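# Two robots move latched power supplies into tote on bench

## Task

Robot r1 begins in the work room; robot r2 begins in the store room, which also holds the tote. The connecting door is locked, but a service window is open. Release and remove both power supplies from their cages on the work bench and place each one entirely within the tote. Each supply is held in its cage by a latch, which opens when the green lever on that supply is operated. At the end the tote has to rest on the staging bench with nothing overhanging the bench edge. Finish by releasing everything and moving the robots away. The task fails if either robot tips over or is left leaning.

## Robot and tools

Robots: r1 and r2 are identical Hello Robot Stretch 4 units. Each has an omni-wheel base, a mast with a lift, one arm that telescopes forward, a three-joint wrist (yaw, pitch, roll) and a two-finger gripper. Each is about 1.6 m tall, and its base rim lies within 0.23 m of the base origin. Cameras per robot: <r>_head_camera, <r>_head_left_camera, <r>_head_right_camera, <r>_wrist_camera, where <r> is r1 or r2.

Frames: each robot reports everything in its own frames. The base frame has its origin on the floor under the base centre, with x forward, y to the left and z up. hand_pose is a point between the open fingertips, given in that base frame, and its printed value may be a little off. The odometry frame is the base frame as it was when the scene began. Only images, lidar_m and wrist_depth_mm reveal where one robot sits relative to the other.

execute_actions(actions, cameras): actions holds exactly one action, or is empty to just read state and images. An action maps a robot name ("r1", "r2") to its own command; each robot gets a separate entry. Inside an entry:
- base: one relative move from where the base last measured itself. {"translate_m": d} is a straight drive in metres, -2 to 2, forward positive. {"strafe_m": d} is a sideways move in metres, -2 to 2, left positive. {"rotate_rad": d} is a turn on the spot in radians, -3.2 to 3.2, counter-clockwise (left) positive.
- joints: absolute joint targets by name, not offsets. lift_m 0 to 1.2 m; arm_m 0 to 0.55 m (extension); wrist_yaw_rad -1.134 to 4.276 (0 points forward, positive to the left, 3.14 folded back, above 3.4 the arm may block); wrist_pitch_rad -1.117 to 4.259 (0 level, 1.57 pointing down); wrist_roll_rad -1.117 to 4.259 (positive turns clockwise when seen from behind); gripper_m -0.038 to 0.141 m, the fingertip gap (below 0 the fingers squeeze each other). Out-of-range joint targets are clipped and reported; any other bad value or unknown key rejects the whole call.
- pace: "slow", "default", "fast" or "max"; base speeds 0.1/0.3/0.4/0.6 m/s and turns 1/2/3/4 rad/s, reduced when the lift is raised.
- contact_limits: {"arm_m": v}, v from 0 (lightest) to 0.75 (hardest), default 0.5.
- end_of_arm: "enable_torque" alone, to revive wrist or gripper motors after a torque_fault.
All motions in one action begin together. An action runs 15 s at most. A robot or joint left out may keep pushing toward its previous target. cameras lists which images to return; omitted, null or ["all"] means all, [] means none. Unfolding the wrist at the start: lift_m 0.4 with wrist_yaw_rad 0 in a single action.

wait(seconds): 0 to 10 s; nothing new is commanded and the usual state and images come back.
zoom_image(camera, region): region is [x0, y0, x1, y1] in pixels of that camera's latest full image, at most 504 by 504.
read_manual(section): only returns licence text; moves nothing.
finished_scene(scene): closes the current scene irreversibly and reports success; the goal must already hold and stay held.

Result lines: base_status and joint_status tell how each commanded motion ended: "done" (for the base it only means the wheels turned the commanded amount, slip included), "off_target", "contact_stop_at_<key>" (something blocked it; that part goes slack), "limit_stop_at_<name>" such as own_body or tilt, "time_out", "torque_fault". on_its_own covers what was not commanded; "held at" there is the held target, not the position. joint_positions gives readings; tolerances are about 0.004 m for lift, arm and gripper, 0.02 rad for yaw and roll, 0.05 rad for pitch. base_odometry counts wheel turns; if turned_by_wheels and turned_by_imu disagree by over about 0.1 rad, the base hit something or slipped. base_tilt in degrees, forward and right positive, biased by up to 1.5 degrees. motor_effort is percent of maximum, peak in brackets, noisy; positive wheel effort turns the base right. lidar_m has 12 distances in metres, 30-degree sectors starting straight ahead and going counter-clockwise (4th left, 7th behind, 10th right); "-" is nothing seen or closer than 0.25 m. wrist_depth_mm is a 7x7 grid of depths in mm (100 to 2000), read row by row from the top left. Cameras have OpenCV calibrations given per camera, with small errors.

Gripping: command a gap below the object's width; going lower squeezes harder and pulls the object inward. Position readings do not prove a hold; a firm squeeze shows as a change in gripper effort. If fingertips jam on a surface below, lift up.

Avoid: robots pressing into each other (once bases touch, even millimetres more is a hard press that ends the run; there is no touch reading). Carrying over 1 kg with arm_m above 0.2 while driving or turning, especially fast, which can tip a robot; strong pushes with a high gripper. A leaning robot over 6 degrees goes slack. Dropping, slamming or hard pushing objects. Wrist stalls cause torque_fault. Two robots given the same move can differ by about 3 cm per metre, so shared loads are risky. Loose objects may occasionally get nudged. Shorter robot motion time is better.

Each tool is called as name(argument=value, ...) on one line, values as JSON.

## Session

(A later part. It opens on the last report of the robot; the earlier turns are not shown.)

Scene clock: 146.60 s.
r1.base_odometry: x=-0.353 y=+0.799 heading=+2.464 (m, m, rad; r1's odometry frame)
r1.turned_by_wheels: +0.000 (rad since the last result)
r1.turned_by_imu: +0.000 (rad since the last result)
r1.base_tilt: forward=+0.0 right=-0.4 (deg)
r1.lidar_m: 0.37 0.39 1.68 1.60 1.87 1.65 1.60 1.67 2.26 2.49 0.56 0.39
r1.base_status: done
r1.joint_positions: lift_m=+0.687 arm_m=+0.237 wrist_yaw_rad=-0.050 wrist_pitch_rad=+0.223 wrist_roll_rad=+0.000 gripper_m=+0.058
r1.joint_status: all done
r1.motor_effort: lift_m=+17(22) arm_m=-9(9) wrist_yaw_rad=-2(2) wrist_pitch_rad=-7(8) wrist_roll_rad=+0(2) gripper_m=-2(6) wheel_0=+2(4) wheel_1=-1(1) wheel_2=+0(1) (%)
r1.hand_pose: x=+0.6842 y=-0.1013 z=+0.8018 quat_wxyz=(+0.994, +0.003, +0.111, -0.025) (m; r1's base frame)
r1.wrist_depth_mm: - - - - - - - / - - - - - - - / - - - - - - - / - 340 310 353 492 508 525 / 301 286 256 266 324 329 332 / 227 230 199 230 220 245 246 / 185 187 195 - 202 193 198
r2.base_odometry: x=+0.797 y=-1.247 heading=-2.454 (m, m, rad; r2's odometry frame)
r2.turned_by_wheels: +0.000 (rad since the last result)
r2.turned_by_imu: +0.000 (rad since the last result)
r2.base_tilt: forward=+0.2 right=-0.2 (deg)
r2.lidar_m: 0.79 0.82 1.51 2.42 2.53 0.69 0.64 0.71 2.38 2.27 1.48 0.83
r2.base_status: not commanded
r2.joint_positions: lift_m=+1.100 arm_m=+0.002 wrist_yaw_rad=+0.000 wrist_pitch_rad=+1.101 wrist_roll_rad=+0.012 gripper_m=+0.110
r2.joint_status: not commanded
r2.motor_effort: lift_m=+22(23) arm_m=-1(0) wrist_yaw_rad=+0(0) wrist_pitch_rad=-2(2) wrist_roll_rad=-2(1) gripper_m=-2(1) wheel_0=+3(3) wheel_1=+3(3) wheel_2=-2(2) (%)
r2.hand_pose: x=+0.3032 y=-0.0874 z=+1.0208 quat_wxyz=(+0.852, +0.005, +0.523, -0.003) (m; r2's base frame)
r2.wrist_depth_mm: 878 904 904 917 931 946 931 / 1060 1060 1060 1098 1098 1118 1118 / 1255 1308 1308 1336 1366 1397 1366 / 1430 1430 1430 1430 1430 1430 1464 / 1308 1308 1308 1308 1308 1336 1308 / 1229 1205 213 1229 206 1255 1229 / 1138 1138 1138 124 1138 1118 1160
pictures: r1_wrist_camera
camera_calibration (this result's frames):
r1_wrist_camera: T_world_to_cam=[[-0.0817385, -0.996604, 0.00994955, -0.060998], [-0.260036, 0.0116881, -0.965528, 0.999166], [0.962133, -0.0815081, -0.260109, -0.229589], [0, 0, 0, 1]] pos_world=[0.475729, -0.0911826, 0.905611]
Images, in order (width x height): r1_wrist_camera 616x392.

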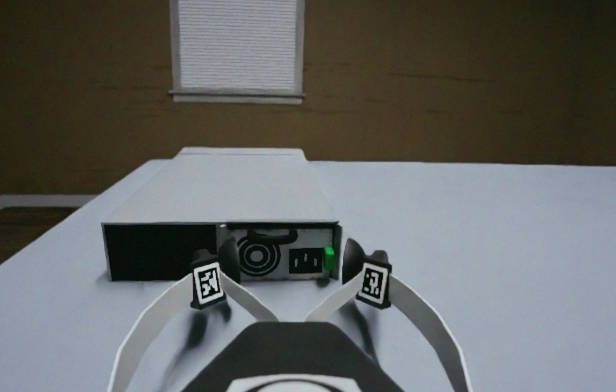

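execute_actions(actions=[{"r1":{"joints":{"arm_m":0.259,"gripper_m":0.054},"pace":"slow"}}], cameras=["r1_wrist_camera"])

zoom_image(camera="r1_wrist_camera", region=[180, 170, 420, 330])

Scene clock: 147.97 s.
r1.base_odometry: x=-0.352 y=+0.799 heading=+2.464 (m, m, rad; r1's odometry frame)
r1.turned_by_wheels: +0.000 (rad since the last result)
r1.turned_by_imu: +0.000 (rad since the last result)
r1.base_tilt: forward=+0.0 right=-0.3 (deg)
r1.lidar_m: 0.39 0.41 1.69 1.62 1.86 1.68 1.58 1.67 2.26 2.46 0.56 0.41
r1.base_status: not commanded
r1.joint_positions: lift_m=+0.687 arm_m=+0.257 wrist_yaw_rad=-0.051 wrist_pitch_rad=+0.223 wrist_roll_rad=+0.000 gripper_m=+0.054
r1.joint_status: all done
r1.motor_effort: lift_m=+17(17) arm_m=+12(15) wrist_yaw_rad=+3(3) wrist_pitch_rad=-11(11) wrist_roll_rad=+1(0) gripper_m=-1(0) wheel_0=+1(2) wheel_1=-1(1) wheel_2=+0(0) (%)
r1.hand_pose: x=+0.7042 y=-0.1017 z=+0.8016 quat_wxyz=(+0.993, +0.003, +0.111, -0.025) (m; r1's base frame)
r1.wrist_depth_mm: - - - - - - - / - - - - - - - / - - - - - - - / - 336 309 351 492 504 521 / 297 267 239 241 325 329 334 / 225 219 212 229 200 243 245 / 185 182 195 - 201 193 196
r2.base_odometry: x=+0.797 y=-1.247 heading=-2.454 (m, m, rad; r2's odometry frame)
r2.turned_by_wheels: +0.000 (rad since the last result)
r2.turned_by_imu: +0.000 (rad since the last result)
r2.base_tilt: forward=+0.1 right=-0.2 (deg)
r2.lidar_m: 0.80 0.84 1.47 2.42 2.55 0.69 0.67 0.72 2.40 2.26 1.49 0.85
r2.base_status: not commanded
r2.joint_positions: lift_m=+1.100 arm_m=+0.002 wrist_yaw_rad=+0.000 wrist_pitch_rad=+1.101 wrist_roll_rad=+0.012 gripper_m=+0.110
r2.joint_status: not commanded
r2.motor_effort: lift_m=+23(23) arm_m=+0(1) wrist_yaw_rad=+0(0) wrist_pitch_rad=-2(2) wrist_roll_rad=-1(3) gripper_m=-1(1) wheel_0=+3(3) wheel_1=+3(3) wheel_2=-2(2) (%)
r2.hand_pose: x=+0.3032 y=-0.0874 z=+1.0208 quat_wxyz=(+0.852, +0.005, +0.523, -0.003) (m; r2's base frame)
r2.wrist_depth_mm: 904 904 891 904 917 931 946 / 1078 1078 1078 1078 1098 1118 1098 / 1281 1308 1308 1336 1336 1366 1366 / 1430 1397 1397 1430 1430 1430 1430 / 1308 1308 1308 1308 1308 1336 1308 / 1229 1205 213 1205 206 1229 1229 / 1138 1138 1138 124 1160 1118 1138
pictures: r1_wrist_camera
camera_calibration (this result's frames):
r1_wrist_camera: T_world_to_cam=[[-0.0829505, -0.996504, 0.00997784, -0.0588555], [-0.260842, 0.0120474, -0.965306, 1.00456], [0.961811, -0.0826753, -0.260929, -0.248149], [0, 0, 0, 1]] pos_world=[0.495822, -0.0912678, 0.90555]
Images, in order (width x height): r1_wrist_camera 616x392.

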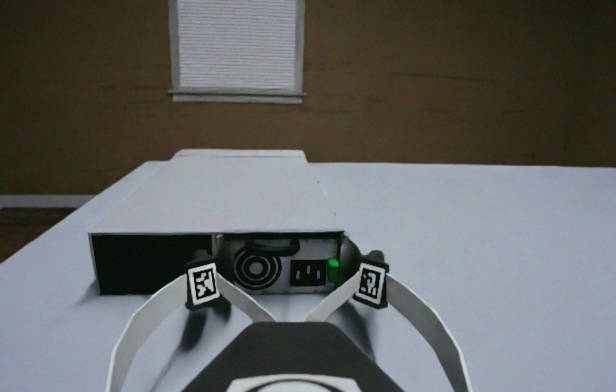

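Region (180, 170, 420, 330) of r1_wrist_camera's 616x392 image, scaled by 2.100.

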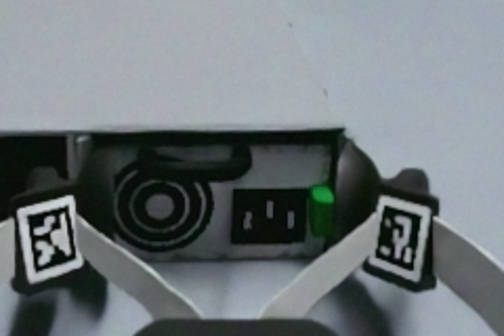

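execute_actions(actions=[{"r1":{"joints":{"arm_m":0.2575,"gripper_m":0.04,"wrist_yaw_rad":-0.035},"pace":"slow"}}], cameras=["r1_wrist_camera"])

zoom_image(camera="r1_wrist_camera", region=[180, 170, 420, 330])

Scene clock: 149.07 s.
r1.base_odometry: x=-0.352 y=+0.799 heading=+2.463 (m, m, rad; r1's odometry frame)
r1.turned_by_wheels: +0.000 (rad since the last result)
r1.turned_by_imu: +0.000 (rad since the last result)
r1.base_tilt: forward=-0.1 right=-0.4 (deg)
r1.lidar_m: 0.38 0.41 1.64 1.62 1.86 1.66 1.58 1.66 2.25 2.45 0.57 0.41
r1.base_status: not commanded
r1.joint_positions: lift_m=+0.687 arm_m=+0.257 wrist_yaw_rad=-0.043 wrist_pitch_rad=+0.225 wrist_roll_rad=+0.000 gripper_m=+0.040
r1.joint_status: all done
r1.on_its_own: wrist_yaw_rad is at rest, and its effort (+21) is outside its rest range (-13 to +13)
r1.motor_effort: lift_m=+17(17) arm_m=+4(13) wrist_yaw_rad=+21(23) wrist_pitch_rad=-13(14) wrist_roll_rad=-1(3) gripper_m=-9(7) wheel_0=+1(2) wheel_1=+0(0) wheel_2=-4(4) (%)
r1.hand_pose: x=+0.7049 y=-0.0994 z=+0.8012 quat_wxyz=(+0.993, +0.002, +0.112, -0.021) (m; r1's base frame)
r1.wrist_depth_mm: - - - - - - - / - - - - - - - / - - - - - - - / - 334 306 347 488 492 508 / 298 267 236 241 322 325 330 / 225 219 192 236 200 243 243 / 183 182 194 - 200 192 196
r2.base_odometry: x=+0.797 y=-1.247 heading=-2.454 (m, m, rad; r2's odometry frame)
r2.turned_by_wheels: +0.000 (rad since the last result)
r2.turned_by_imu: +0.000 (rad since the last result)
r2.base_tilt: forward=+0.1 right=-0.2 (deg)
r2.lidar_m: 0.79 0.84 1.47 2.45 2.55 0.70 0.65 0.71 2.36 2.30 1.48 0.83
r2.base_status: not commanded
r2.joint_positions: lift_m=+1.100 arm_m=+0.002 wrist_yaw_rad=+0.000 wrist_pitch_rad=+1.101 wrist_roll_rad=+0.012 gripper_m=+0.110
r2.joint_status: not commanded
r2.motor_effort: lift_m=+23(23) arm_m=+0(1) wrist_yaw_rad=+0(1) wrist_pitch_rad=-2(3) wrist_roll_rad=+0(2) gripper_m=+0(1) wheel_0=+3(3) wheel_1=+3(3) wheel_2=-2(3) (%)
r2.hand_pose: x=+0.3032 y=-0.0874 z=+1.0208 quat_wxyz=(+0.852, +0.005, +0.523, -0.003) (m; r2's base frame)
r2.wrist_depth_mm: 891 904 904 917 931 946 960 / 1060 1060 1060 1078 1098 1098 1118 / 1281 1255 1308 1308 1336 1366 1366 / 1430 1430 1464 1430 1430 1430 1430 / 1308 1308 1308 1308 1308 1336 1308 / 1229 1205 213 1229 205 1229 1229 / 1138 1138 1138 124 1160 1138 1160
pictures: r1_wrist_camera
camera_calibration (this result's frames):
r1_wrist_camera: T_world_to_cam=[[-0.07488, -0.997142, 0.0100135, -0.0623377], [-0.262031, 0.00998635, -0.965008, 1.00481], [0.96215, -0.0748836, -0.26203, -0.247341], [0, 0, 0, 1]] pos_world=[0.496604, -0.0907158, 0.905467]
Images, in order (width x height): r1_wrist_camera 616x392.

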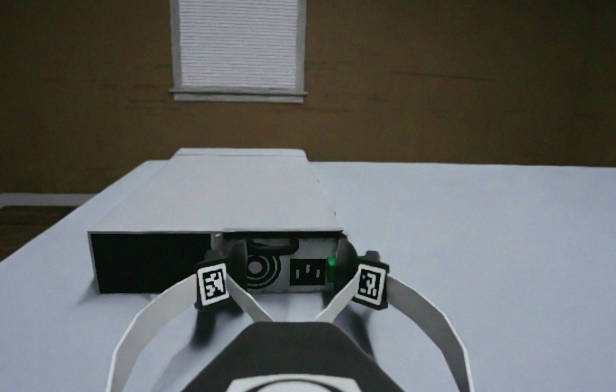

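Region (180, 170, 420, 330) of r1_wrist_camera's 616x392 image, scaled by 2.100.

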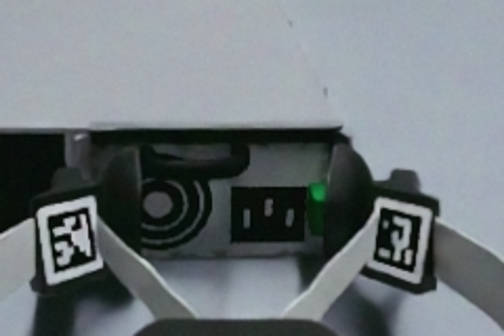

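execute_actions(actions=[{"r1":{"joints":{"gripper_m":0.026},"pace":"slow"}}], cameras=["r1_wrist_camera"])

zoom_image(camera="r1_wrist_camera", region=[180, 170, 420, 330])

Scene clock: 150.13 s.
r1.base_odometry: x=-0.352 y=+0.799 heading=+2.463 (m, m, rad; r1's odometry frame)
r1.turned_by_wheels: +0.000 (rad since the last result)
r1.turned_by_imu: +0.000 (rad since the last result)
r1.base_tilt: forward=-0.1 right=-0.3 (deg)
r1.lidar_m: 0.38 0.41 1.67 1.60 1.85 1.69 1.60 1.67 2.25 2.45 0.57 0.41
r1.base_status: not commanded
r1.joint_positions: lift_m=+0.687 arm_m=+0.257 wrist_yaw_rad=-0.038 wrist_pitch_rad=+0.225 wrist_roll_rad=+0.000 gripper_m=+0.026
r1.joint_status: all done
r1.motor_effort: lift_m=+17(17) arm_m=+4(4) wrist_yaw_rad=+6(22) wrist_pitch_rad=-14(13) wrist_roll_rad=+0(2) gripper_m=-13(11) wheel_0=+1(1) wheel_1=-1(0) wheel_2=-3(4) (%)
r1.hand_pose: x=+0.7054 y=-0.0980 z=+0.8012 quat_wxyz=(+0.994, +0.002, +0.112, -0.019) (m; r1's base frame)
r1.wrist_depth_mm: - - - - - - - / - - - - - - - / - - - - - - - / - 330 306 343 480 500 517 / 294 268 236 239 322 325 329 / 224 219 193 228 189 243 245 / 182 180 193 - 200 191 196
r2.base_odometry: x=+0.797 y=-1.247 heading=-2.454 (m, m, rad; r2's odometry frame)
r2.turned_by_wheels: +0.000 (rad since the last result)
r2.turned_by_imu: +0.000 (rad since the last result)
r2.base_tilt: forward=+0.1 right=-0.2 (deg)
r2.lidar_m: 0.80 0.83 1.46 2.44 2.54 0.70 0.64 0.71 2.39 2.28 1.49 0.84
r2.base_status: not commanded
r2.joint_positions: lift_m=+1.100 arm_m=+0.002 wrist_yaw_rad=+0.000 wrist_pitch_rad=+1.101 wrist_roll_rad=+0.012 gripper_m=+0.110
r2.joint_status: not commanded
r2.motor_effort: lift_m=+23(23) arm_m=+0(1) wrist_yaw_rad=+0(0) wrist_pitch_rad=-2(2) wrist_roll_rad=-1(4) gripper_m=+0(1) wheel_0=+3(3) wheel_1=+3(3) wheel_2=-2(2) (%)
r2.hand_pose: x=+0.3032 y=-0.0874 z=+1.0208 quat_wxyz=(+0.852, +0.005, +0.523, -0.003) (m; r2's base frame)
r2.wrist_depth_mm: 904 891 904 917 931 931 946 / 1060 1060 1060 1078 1098 1098 1138 / 1308 1308 1308 1336 1336 1366 1397 / 1430 1430 1430 1430 1430 1464 1397 / 1308 1308 1336 1308 1308 1308 1308 / 1229 1205 213 1229 206 1229 1229 / 1138 1118 1160 124 1160 1138 1138
pictures: r1_wrist_camera
camera_calibration (this result's frames):
r1_wrist_camera: T_world_to_cam=[[-0.0696381, -0.99752, 0.0101983, -0.0647392], [-0.262116, 0.00843279, -0.965, 1.0048], [0.962521, -0.0698739, -0.262053, -0.247486], [0, 0, 0, 1]] pos_world=[0.497078, -0.0903448, 0.905442]
Images, in order (width x height): r1_wrist_camera 616x392.

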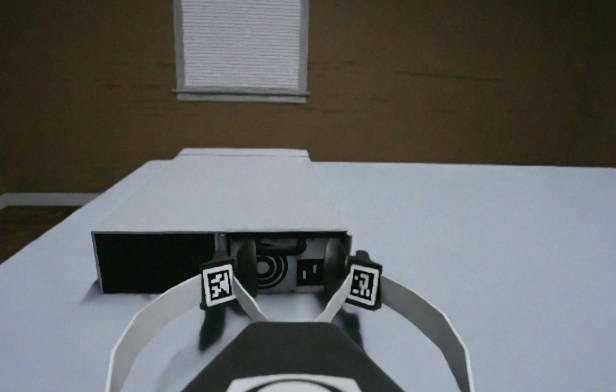

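Region (180, 170, 420, 330) of r1_wrist_camera's 616x392 image, scaled by 2.100.

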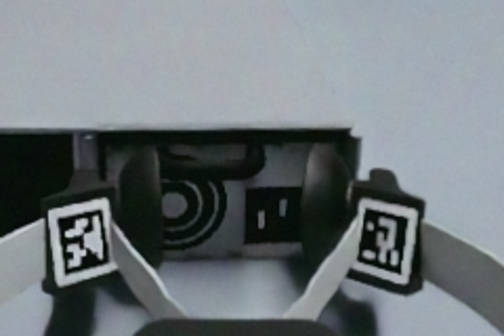

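Now slide deeper while squeeze is light.

execute_actions(actions=[{"r1":{"joints":{"arm_m":0.264,"lift_m":0.688},"pace":"slow"}}], cameras=["r1_wrist_camera"])

zoom_image(camera="r1_wrist_camera", region=[180, 170, 420, 330])

Scene clock: 151.03 s.
r1.base_odometry: x=-0.352 y=+0.799 heading=+2.464 (m, m, rad; r1's odometry frame)
r1.turned_by_wheels: +0.000 (rad since the last result)
r1.turned_by_imu: +0.000 (rad since the last result)
r1.base_tilt: forward=-0.1 right=-0.4 (deg)
r1.lidar_m: 0.38 0.39 1.67 1.60 1.85 1.68 1.57 1.65 2.27 2.49 0.57 0.38
r1.base_status: not commanded
r1.joint_positions: lift_m=+0.688 arm_m=+0.261 wrist_yaw_rad=-0.040 wrist_pitch_rad=+0.226 wrist_roll_rad=+0.000 gripper_m=+0.026
r1.joint_status: all done
r1.motor_effort: lift_m=+22(23) arm_m=+14(14) wrist_yaw_rad=+12(14) wrist_pitch_rad=-18(19) wrist_roll_rad=+1(2) gripper_m=-8(12) wheel_0=+3(2) wheel_1=+1(1) wheel_2=-4(4) (%)
r1.hand_pose: x=+0.7097 y=-0.0986 z=+0.8012 quat_wxyz=(+0.993, +0.002, +0.113, -0.020) (m; r1's base frame)
r1.wrist_depth_mm: - - - - - - - / - - - - - - - / - - - - - - - / - 329 304 343 484 492 504 / 296 267 234 240 320 324 325 / 224 217 190 227 191 243 243 / 183 184 195 - 198 191 195
r2.base_odometry: x=+0.797 y=-1.247 heading=-2.454 (m, m, rad; r2's odometry frame)
r2.turned_by_wheels: +0.000 (rad since the last result)
r2.turned_by_imu: +0.000 (rad since the last result)
r2.base_tilt: forward=+0.1 right=-0.2 (deg)
r2.lidar_m: 0.80 0.82 1.47 2.44 2.54 0.70 0.66 0.71 2.37 2.27 1.47 0.83
r2.base_status: not commanded
r2.joint_positions: lift_m=+1.100 arm_m=+0.002 wrist_yaw_rad=+0.000 wrist_pitch_rad=+1.101 wrist_roll_rad=+0.012 gripper_m=+0.110
r2.joint_status: not commanded
r2.motor_effort: lift_m=+23(23) arm_m=-1(1) wrist_yaw_rad=+0(0) wrist_pitch_rad=-2(2) wrist_roll_rad=-2(1) gripper_m=-2(1) wheel_0=+3(3) wheel_1=+3(3) wheel_2=-2(2) (%)
r2.hand_pose: x=+0.3032 y=-0.0874 z=+1.0208 quat_wxyz=(+0.852, +0.005, +0.523, -0.003) (m; r2's base frame)
r2.wrist_depth_mm: 904 904 904 917 917 946 960 / 1060 1078 1060 1078 1098 1118 1118 / 1281 1308 1308 1336 1336 1366 1366 / 1430 1430 1430 1397 1430 1430 1430 / 1308 1308 1281 1281 1308 1308 1308 / 1205 1229 213 1255 206 1229 1229 / 1138 1138 1118 124 1160 1138 1138
pictures: r1_wrist_camera
camera_calibration (this result's frames):
r1_wrist_camera: T_world_to_cam=[[-0.0717976, -0.997366, 0.0103139, -0.0635909], [-0.263819, 0.00901726, -0.96453, 1.00684], [0.961896, -0.0719719, -0.263771, -0.250018], [0, 0, 0, 1]] pos_world=[0.501549, -0.0904966, 0.905834]
Images, in order (width x height): r1_wrist_camera 616x392.

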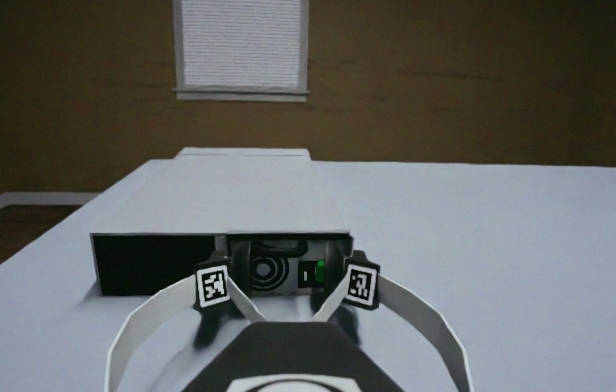

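Region (180, 170, 420, 330) of r1_wrist_camera's 616x392 image, scaled by 2.100.

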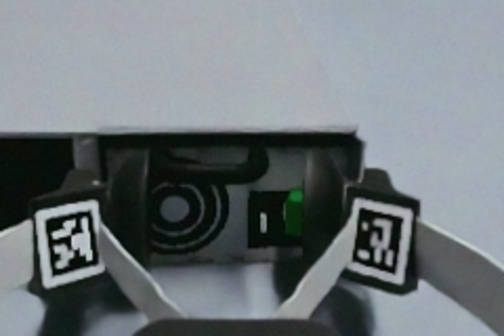

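execute_actions(actions=[{"r1":{"base":{"strafe_m":0.002},"joints":{"arm_m":0.267,"gripper_m":0.008},"pace":"slow"}}], cameras=["r1_wrist_camera"])

zoom_image(camera="r1_wrist_camera", region=[180, 170, 420, 330])

Scene clock: 152.30 s.
r1.base_odometry: x=-0.354 y=+0.797 heading=+2.464 (m, m, rad; r1's odometry frame)
r1.turned_by_wheels: +0.000 (rad since the last result)
r1.turned_by_imu: +0.000 (rad since the last result)
r1.base_tilt: forward=-0.1 right=-0.4 (deg)
r1.lidar_m: 0.37 0.43 1.67 1.60 1.86 1.68 1.59 1.68 2.29 2.46 0.58 0.41
r1.base_status: done
r1.joint_positions: lift_m=+0.688 arm_m=+0.265 wrist_yaw_rad=-0.041 wrist_pitch_rad=+0.227 wrist_roll_rad=-0.001 gripper_m=+0.008
r1.joint_status: all done
r1.on_its_own: wrist_yaw_rad is at rest, and its effort (+15) is outside its rest range (-13 to +13)
r1.motor_effort: lift_m=+23(23) arm_m=+13(14) wrist_yaw_rad=+15(20) wrist_pitch_rad=-23(22) wrist_roll_rad=+2(1) gripper_m=-17(18) wheel_0=+4(3) wheel_1=+1(4) wheel_2=-6(7) (%)
r1.hand_pose: x=+0.7129 y=-0.0988 z=+0.8010 quat_wxyz=(+0.993, +0.002, +0.113, -0.020) (m; r1's base frame)
r1.wrist_depth_mm: - - - - - - - / - - - - - - - / - - - - - - - / - 324 297 336 480 484 504 / 291 264 231 237 319 322 324 / 223 208 189 224 187 240 241 / 182 180 191 - 198 186 199
r2.base_odometry: x=+0.797 y=-1.247 heading=-2.454 (m, m, rad; r2's odometry frame)
r2.turned_by_wheels: +0.000 (rad since the last result)
r2.turned_by_imu: +0.000 (rad since the last result)
r2.base_tilt: forward=+0.1 right=-0.2 (deg)
r2.lidar_m: 0.79 0.82 1.47 2.44 2.53 0.69 0.66 0.69 2.38 2.27 1.48 0.84
r2.base_status: not commanded
r2.joint_positions: lift_m=+1.100 arm_m=+0.002 wrist_yaw_rad=+0.000 wrist_pitch_rad=+1.101 wrist_roll_rad=+0.012 gripper_m=+0.110
r2.joint_status: not commanded
r2.motor_effort: lift_m=+23(23) arm_m=+0(1) wrist_yaw_rad=+0(0) wrist_pitch_rad=-2(3) wrist_roll_rad=-2(1) gripper_m=-1(1) wheel_0=+3(3) wheel_1=+3(3) wheel_2=-2(2) (%)
r2.hand_pose: x=+0.3032 y=-0.0874 z=+1.0208 quat_wxyz=(+0.852, +0.005, +0.523, -0.003) (m; r2's base frame)
r2.wrist_depth_mm: 904 904 917 904 931 931 960 / 1060 1060 1060 1078 1098 1118 1118 / 1255 1308 1308 1308 1366 1336 1366 / 1430 1430 1430 1430 1430 1464 1430 / 1308 1336 1308 1281 1308 1308 1308 / 1229 1205 214 1229 206 1205 1229 / 1160 1138 1118 124 1138 1138 1138
pictures: r1_wrist_camera
camera_calibration (this result's frames):
r1_wrist_camera: T_world_to_cam=[[-0.0724068, -0.997317, 0.0107551, -0.0634672], [-0.26477, 0.00882397, -0.964271, 1.00789], [0.961589, -0.0726675, -0.264698, -0.252299], [0, 0, 0, 1]] pos_world=[0.504872, -0.0905245, 0.905781]
Images, in order (width x height): r1_wrist_camera 616x392.

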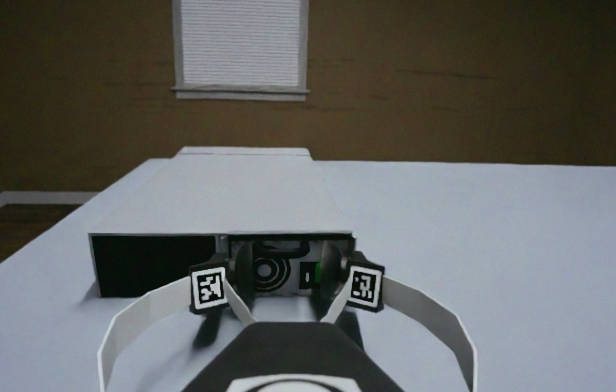

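Region (180, 170, 420, 330) of r1_wrist_camera's 616x392 image, scaled by 2.100.

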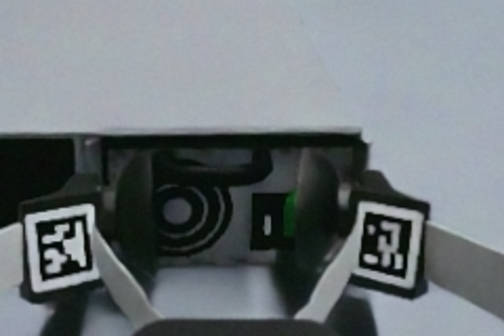

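execute_actions(actions=[{"r1":{"joints":{"arm_m":0.264,"gripper_m":0.026,"wrist_roll_rad":0.2,"lift_m":0.692},"pace":"slow"}}], cameras=["r1_wrist_camera"])

zoom_image(camera="r1_wrist_camera", region=[180, 170, 420, 330])

Scene clock: 153.53 s.
r1.base_odometry: x=-0.353 y=+0.797 heading=+2.464 (m, m, rad; r1's odometry frame)
r1.turned_by_wheels: +0.000 (rad since the last result)
r1.turned_by_imu: +0.000 (rad since the last result)
r1.base_tilt: forward=-0.1 right=-0.4 (deg)
r1.lidar_m: 0.36 0.41 1.68 1.62 1.89 1.68 1.58 1.64 2.23 2.48 0.58 0.39
r1.base_status: not commanded
r1.joint_positions: lift_m=+0.692 arm_m=+0.264 wrist_yaw_rad=-0.042 wrist_pitch_rad=+0.232 wrist_roll_rad=+0.197 gripper_m=+0.026
r1.joint_status: all done
r1.on_its_own: wrist_yaw_rad is at rest, and its effort (+19) is outside its rest range (-13 to +13); wrist_pitch_rad is at rest, and its effort (-34) is outside its rest range (-23 to +23)
r1.motor_effort: lift_m=+23(24) arm_m=+0(13) wrist_yaw_rad=+19(19) wrist_pitch_rad=-34(35) wrist_roll_rad=+6(12) gripper_m=-7(16) wheel_0=+4(4) wheel_1=+1(1) wheel_2=-7(7) (%)
r1.hand_pose: x=+0.7117 y=-0.0992 z=+0.8037 quat_wxyz=(+0.988, +0.100, +0.113, -0.032) (m; r1's base frame)
r1.wrist_depth_mm: - - - - - - - / - - - - - - - / - - - - 668 569 517 / - - 342 327 402 362 334 / - 266 234 239 281 265 252 / 285 240 192 229 191 208 197 / 222 206 209 - 183 167 -
r2.base_odometry: x=+0.797 y=-1.247 heading=-2.454 (m, m, rad; r2's odometry frame)
r2.turned_by_wheels: +0.000 (rad since the last result)
r2.turned_by_imu: +0.000 (rad since the last result)
r2.base_tilt: forward=+0.0 right=-0.2 (deg)
r2.lidar_m: 0.79 0.84 1.51 2.42 2.56 0.70 0.66 0.71 2.39 2.27 1.47 0.85
r2.base_status: not commanded
r2.joint_positions: lift_m=+1.100 arm_m=+0.002 wrist_yaw_rad=+0.000 wrist_pitch_rad=+1.101 wrist_roll_rad=+0.012 gripper_m=+0.110
r2.joint_status: not commanded
r2.motor_effort: lift_m=+23(23) arm_m=-1(0) wrist_yaw_rad=+0(0) wrist_pitch_rad=-2(2) wrist_roll_rad=-1(0) gripper_m=-1(2) wheel_0=+3(3) wheel_1=+3(3) wheel_2=-2(2) (%)
r2.hand_pose: x=+0.3032 y=-0.0874 z=+1.0208 quat_wxyz=(+0.852, +0.005, +0.523, -0.003) (m; r2's base frame)
r2.wrist_depth_mm: 904 904 904 917 931 931 946 / 1060 1078 1078 1078 1098 1118 1138 / 1281 1308 1308 1336 1366 1366 1397 / 1430 1430 1430 1430 1397 1430 1430 / 1308 1308 1308 1336 1366 1336 1308 / 1205 1205 214 1205 206 1229 1229 / 1160 1138 1138 124 1138 1138 1138
pictures: r1_wrist_camera
camera_calibration (this result's frames):
r1_wrist_camera: T_world_to_cam=[[-0.118281, -0.976414, -0.180623, 0.124522], [-0.256356, 0.20576, -0.944428, 1.00776], [0.959318, -0.0654044, -0.274648, -0.240145], [0, 0, 0, 1]] pos_world=[0.503449, -0.101478, 0.908291]
Images, in order (width x height): r1_wrist_camera 616x392.

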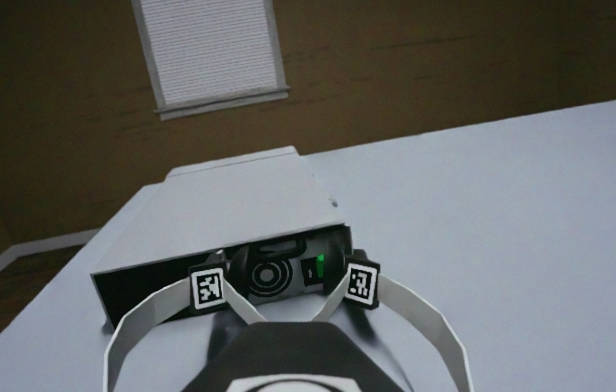

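Region (180, 170, 420, 330) of r1_wrist_camera's 616x392 image, scaled by 2.100.

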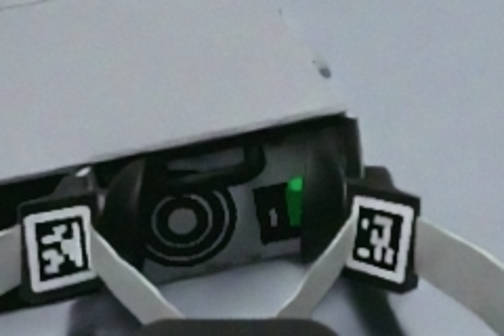

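execute_actions(actions=[{"r1":{"joints":{"arm_m":0.267,"gripper_m":0.006,"lift_m":0.689},"pace":"slow"}}], cameras=[])

execute_actions(actions=[{"r1":{"joints":{"arm_m":0.272,"gripper_m":-0.016,"lift_m":0.687},"pace":"slow"}}], cameras=["r1_wrist_camera"])

zoom_image(camera="r1_wrist_camera", region=[180, 170, 420, 330])

Scene clock: 154.87 s.
r1.base_odometry: x=-0.354 y=+0.797 heading=+2.464 (m, m, rad; r1's odometry frame)
r1.turned_by_wheels: +0.000 (rad since the last result)
r1.turned_by_imu: +0.000 (rad since the last result)
r1.base_tilt: forward=+0.0 right=-0.3 (deg)
r1.lidar_m: 0.37 0.44 1.67 1.63 1.83 1.68 1.59 1.64 2.27 2.48 0.56 0.39
r1.base_status: not commanded
r1.joint_positions: lift_m=+0.689 arm_m=+0.265 wrist_yaw_rad=-0.038 wrist_pitch_rad=+0.229 wrist_roll_rad=+0.197 gripper_m=+0.006
r1.joint_status: all done
r1.on_its_own: wrist_pitch_rad is at rest, and its effort (-29) is outside its rest range (-23 to +23)
r1.motor_effort: lift_m=+17(21) arm_m=+12(14) wrist_yaw_rad=+7(20) wrist_pitch_rad=-29(34) wrist_roll_rad=+6(8) gripper_m=-21(20) wheel_0=+4(4) wheel_1=+1(1) wheel_2=-5(7) (%)
r1.hand_pose: x=+0.7132 y=-0.0981 z=+0.8018 quat_wxyz=(+0.988, +0.100, +0.112, -0.030) (m; r1's base frame)
r1.wrist_depth_mm: - - - - - - - / - - - - - - - / - - - - 661 574 508 / - - 336 320 399 357 332 / - 265 232 237 279 260 250 / 283 233 202 228 185 202 196 / 220 204 207 - 182 165 -
r2.base_odometry: x=+0.797 y=-1.247 heading=-2.454 (m, m, rad; r2's odometry frame)
r2.turned_by_wheels: +0.000 (rad since the last result)
r2.turned_by_imu: +0.000 (rad since the last result)
r2.base_tilt: forward=+0.2 right=-0.2 (deg)
r2.lidar_m: 0.78 0.85 1.50 2.44 2.55 0.71 0.65 0.68 2.36 2.26 1.45 0.83
r2.base_status: not commanded
r2.joint_positions: lift_m=+1.100 arm_m=+0.002 wrist_yaw_rad=+0.000 wrist_pitch_rad=+1.101 wrist_roll_rad=+0.012 gripper_m=+0.110
r2.joint_status: not commanded
r2.motor_effort: lift_m=+23(22) arm_m=-1(0) wrist_yaw_rad=+0(0) wrist_pitch_rad=-2(2) wrist_roll_rad=-1(4) gripper_m=-1(1) wheel_0=+3(3) wheel_1=+3(3) wheel_2=-2(2) (%)
r2.hand_pose: x=+0.3032 y=-0.0874 z=+1.0208 quat_wxyz=(+0.852, +0.005, +0.523, -0.003) (m; r2's base frame)
r2.wrist_depth_mm: 891 891 917 917 917 931 960 / 1060 1078 1078 1078 1098 1118 1118 / 1281 1308 1308 1336 1336 1336 1366 / 1430 1430 1430 1430 1430 1430 1397 / 1308 1281 1308 1308 1308 1336 1308 / 1205 1182 213 1229 205 1229 1229 / 1160 1138 1160 124 1160 1138 1138
pictures: none
No camera images: the call's "cameras" was empty. Leave "cameras" out to get every camera's image.

Scene clock: 155.97 s.
r1.base_odometry: x=-0.354 y=+0.797 heading=+2.464 (m, m, rad; r1's odometry frame)
r1.turned_by_wheels: +0.000 (rad since the last result)
r1.turned_by_imu: +0.000 (rad since the last result)
r1.base_tilt: forward=-0.1 right=-0.3 (deg)
r1.lidar_m: 0.36 0.43 1.66 1.63 1.85 1.66 1.59 1.68 2.28 2.49 0.54 0.39
r1.base_status: not commanded
r1.joint_positions: lift_m=+0.687 arm_m=+0.270 wrist_yaw_rad=-0.038 wrist_pitch_rad=+0.229 wrist_roll_rad=+0.197 gripper_m=-0.015
r1.joint_status: all done
r1.on_its_own: wrist_pitch_rad is at rest, and its effort (-27) is outside its rest range (-23 to +23)
r1.motor_effort: lift_m=+18(18) arm_m=+12(16) wrist_yaw_rad=+8(16) wrist_pitch_rad=-27(28) wrist_roll_rad=+8(8) gripper_m=-26(28) wheel_0=+4(4) wheel_1=+1(2) wheel_2=-5(5) (%)
r1.hand_pose: x=+0.7182 y=-0.0981 z=+0.7999 quat_wxyz=(+0.988, +0.100, +0.112, -0.030) (m; r1's base frame)
r1.wrist_depth_mm: - - - - - - - / - - - - - - - / - - - - 661 564 508 / - - 330 315 397 355 327 / - 258 224 234 277 259 246 / 281 172 198 227 188 197 193 / 217 204 203 - 179 164 -
r2.base_odometry: x=+0.797 y=-1.247 heading=-2.454 (m, m, rad; r2's odometry frame)
r2.turned_by_wheels: +0.000 (rad since the last result)
r2.turned_by_imu: +0.000 (rad since the last result)
r2.base_tilt: forward=+0.1 right=-0.2 (deg)
r2.lidar_m: 0.76 0.85 1.48 2.45 2.55 0.70 0.66 0.70 2.40 2.27 1.47 0.82
r2.base_status: not commanded
r2.joint_positions: lift_m=+1.100 arm_m=+0.002 wrist_yaw_rad=+0.000 wrist_pitch_rad=+1.101 wrist_roll_rad=+0.012 gripper_m=+0.110
r2.joint_status: not commanded
r2.motor_effort: lift_m=+23(23) arm_m=+0(0) wrist_yaw_rad=+0(0) wrist_pitch_rad=-2(2) wrist_roll_rad=-3(3) gripper_m=-2(1) wheel_0=+3(3) wheel_1=+3(3) wheel_2=-2(2) (%)
r2.hand_pose: x=+0.3032 y=-0.0874 z=+1.0208 quat_wxyz=(+0.852, +0.005, +0.523, -0.003) (m; r2's base frame)
r2.wrist_depth_mm: 891 904 904 917 931 931 946 / 1042 1060 1078 1098 1098 1118 1138 / 1281 1281 1308 1308 1366 1366 1397 / 1464 1397 1430 1430 1430 1430 1430 / 1308 1336 1308 1336 1336 1308 1308 / 1229 1205 214 1229 205 1205 1229 / 1118 1138 1138 124 1138 1138 1138
pictures: r1_wrist_camera
camera_calibration (this result's frames):
r1_wrist_camera: T_world_to_cam=[[-0.113913, -0.976884, -0.180892, 0.122711], [-0.254459, 0.204692, -0.945173, 1.0048], [0.960351, -0.0616381, -0.271894, -0.249908], [0, 0, 0, 1]] pos_world=[0.509658, -0.101205, 0.903961]
Images, in order (width x height): r1_wrist_camera 616x392.

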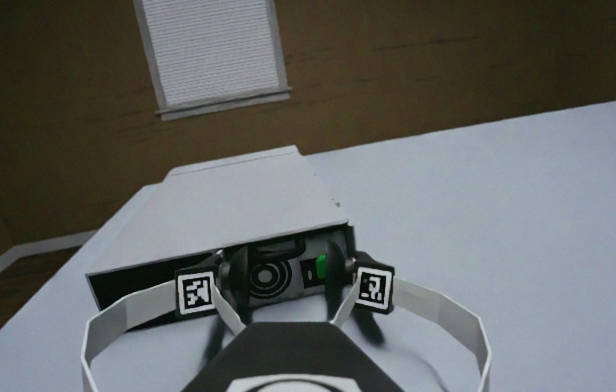

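Region (180, 170, 420, 330) of r1_wrist_camera's 616x392 image, scaled by 2.100.

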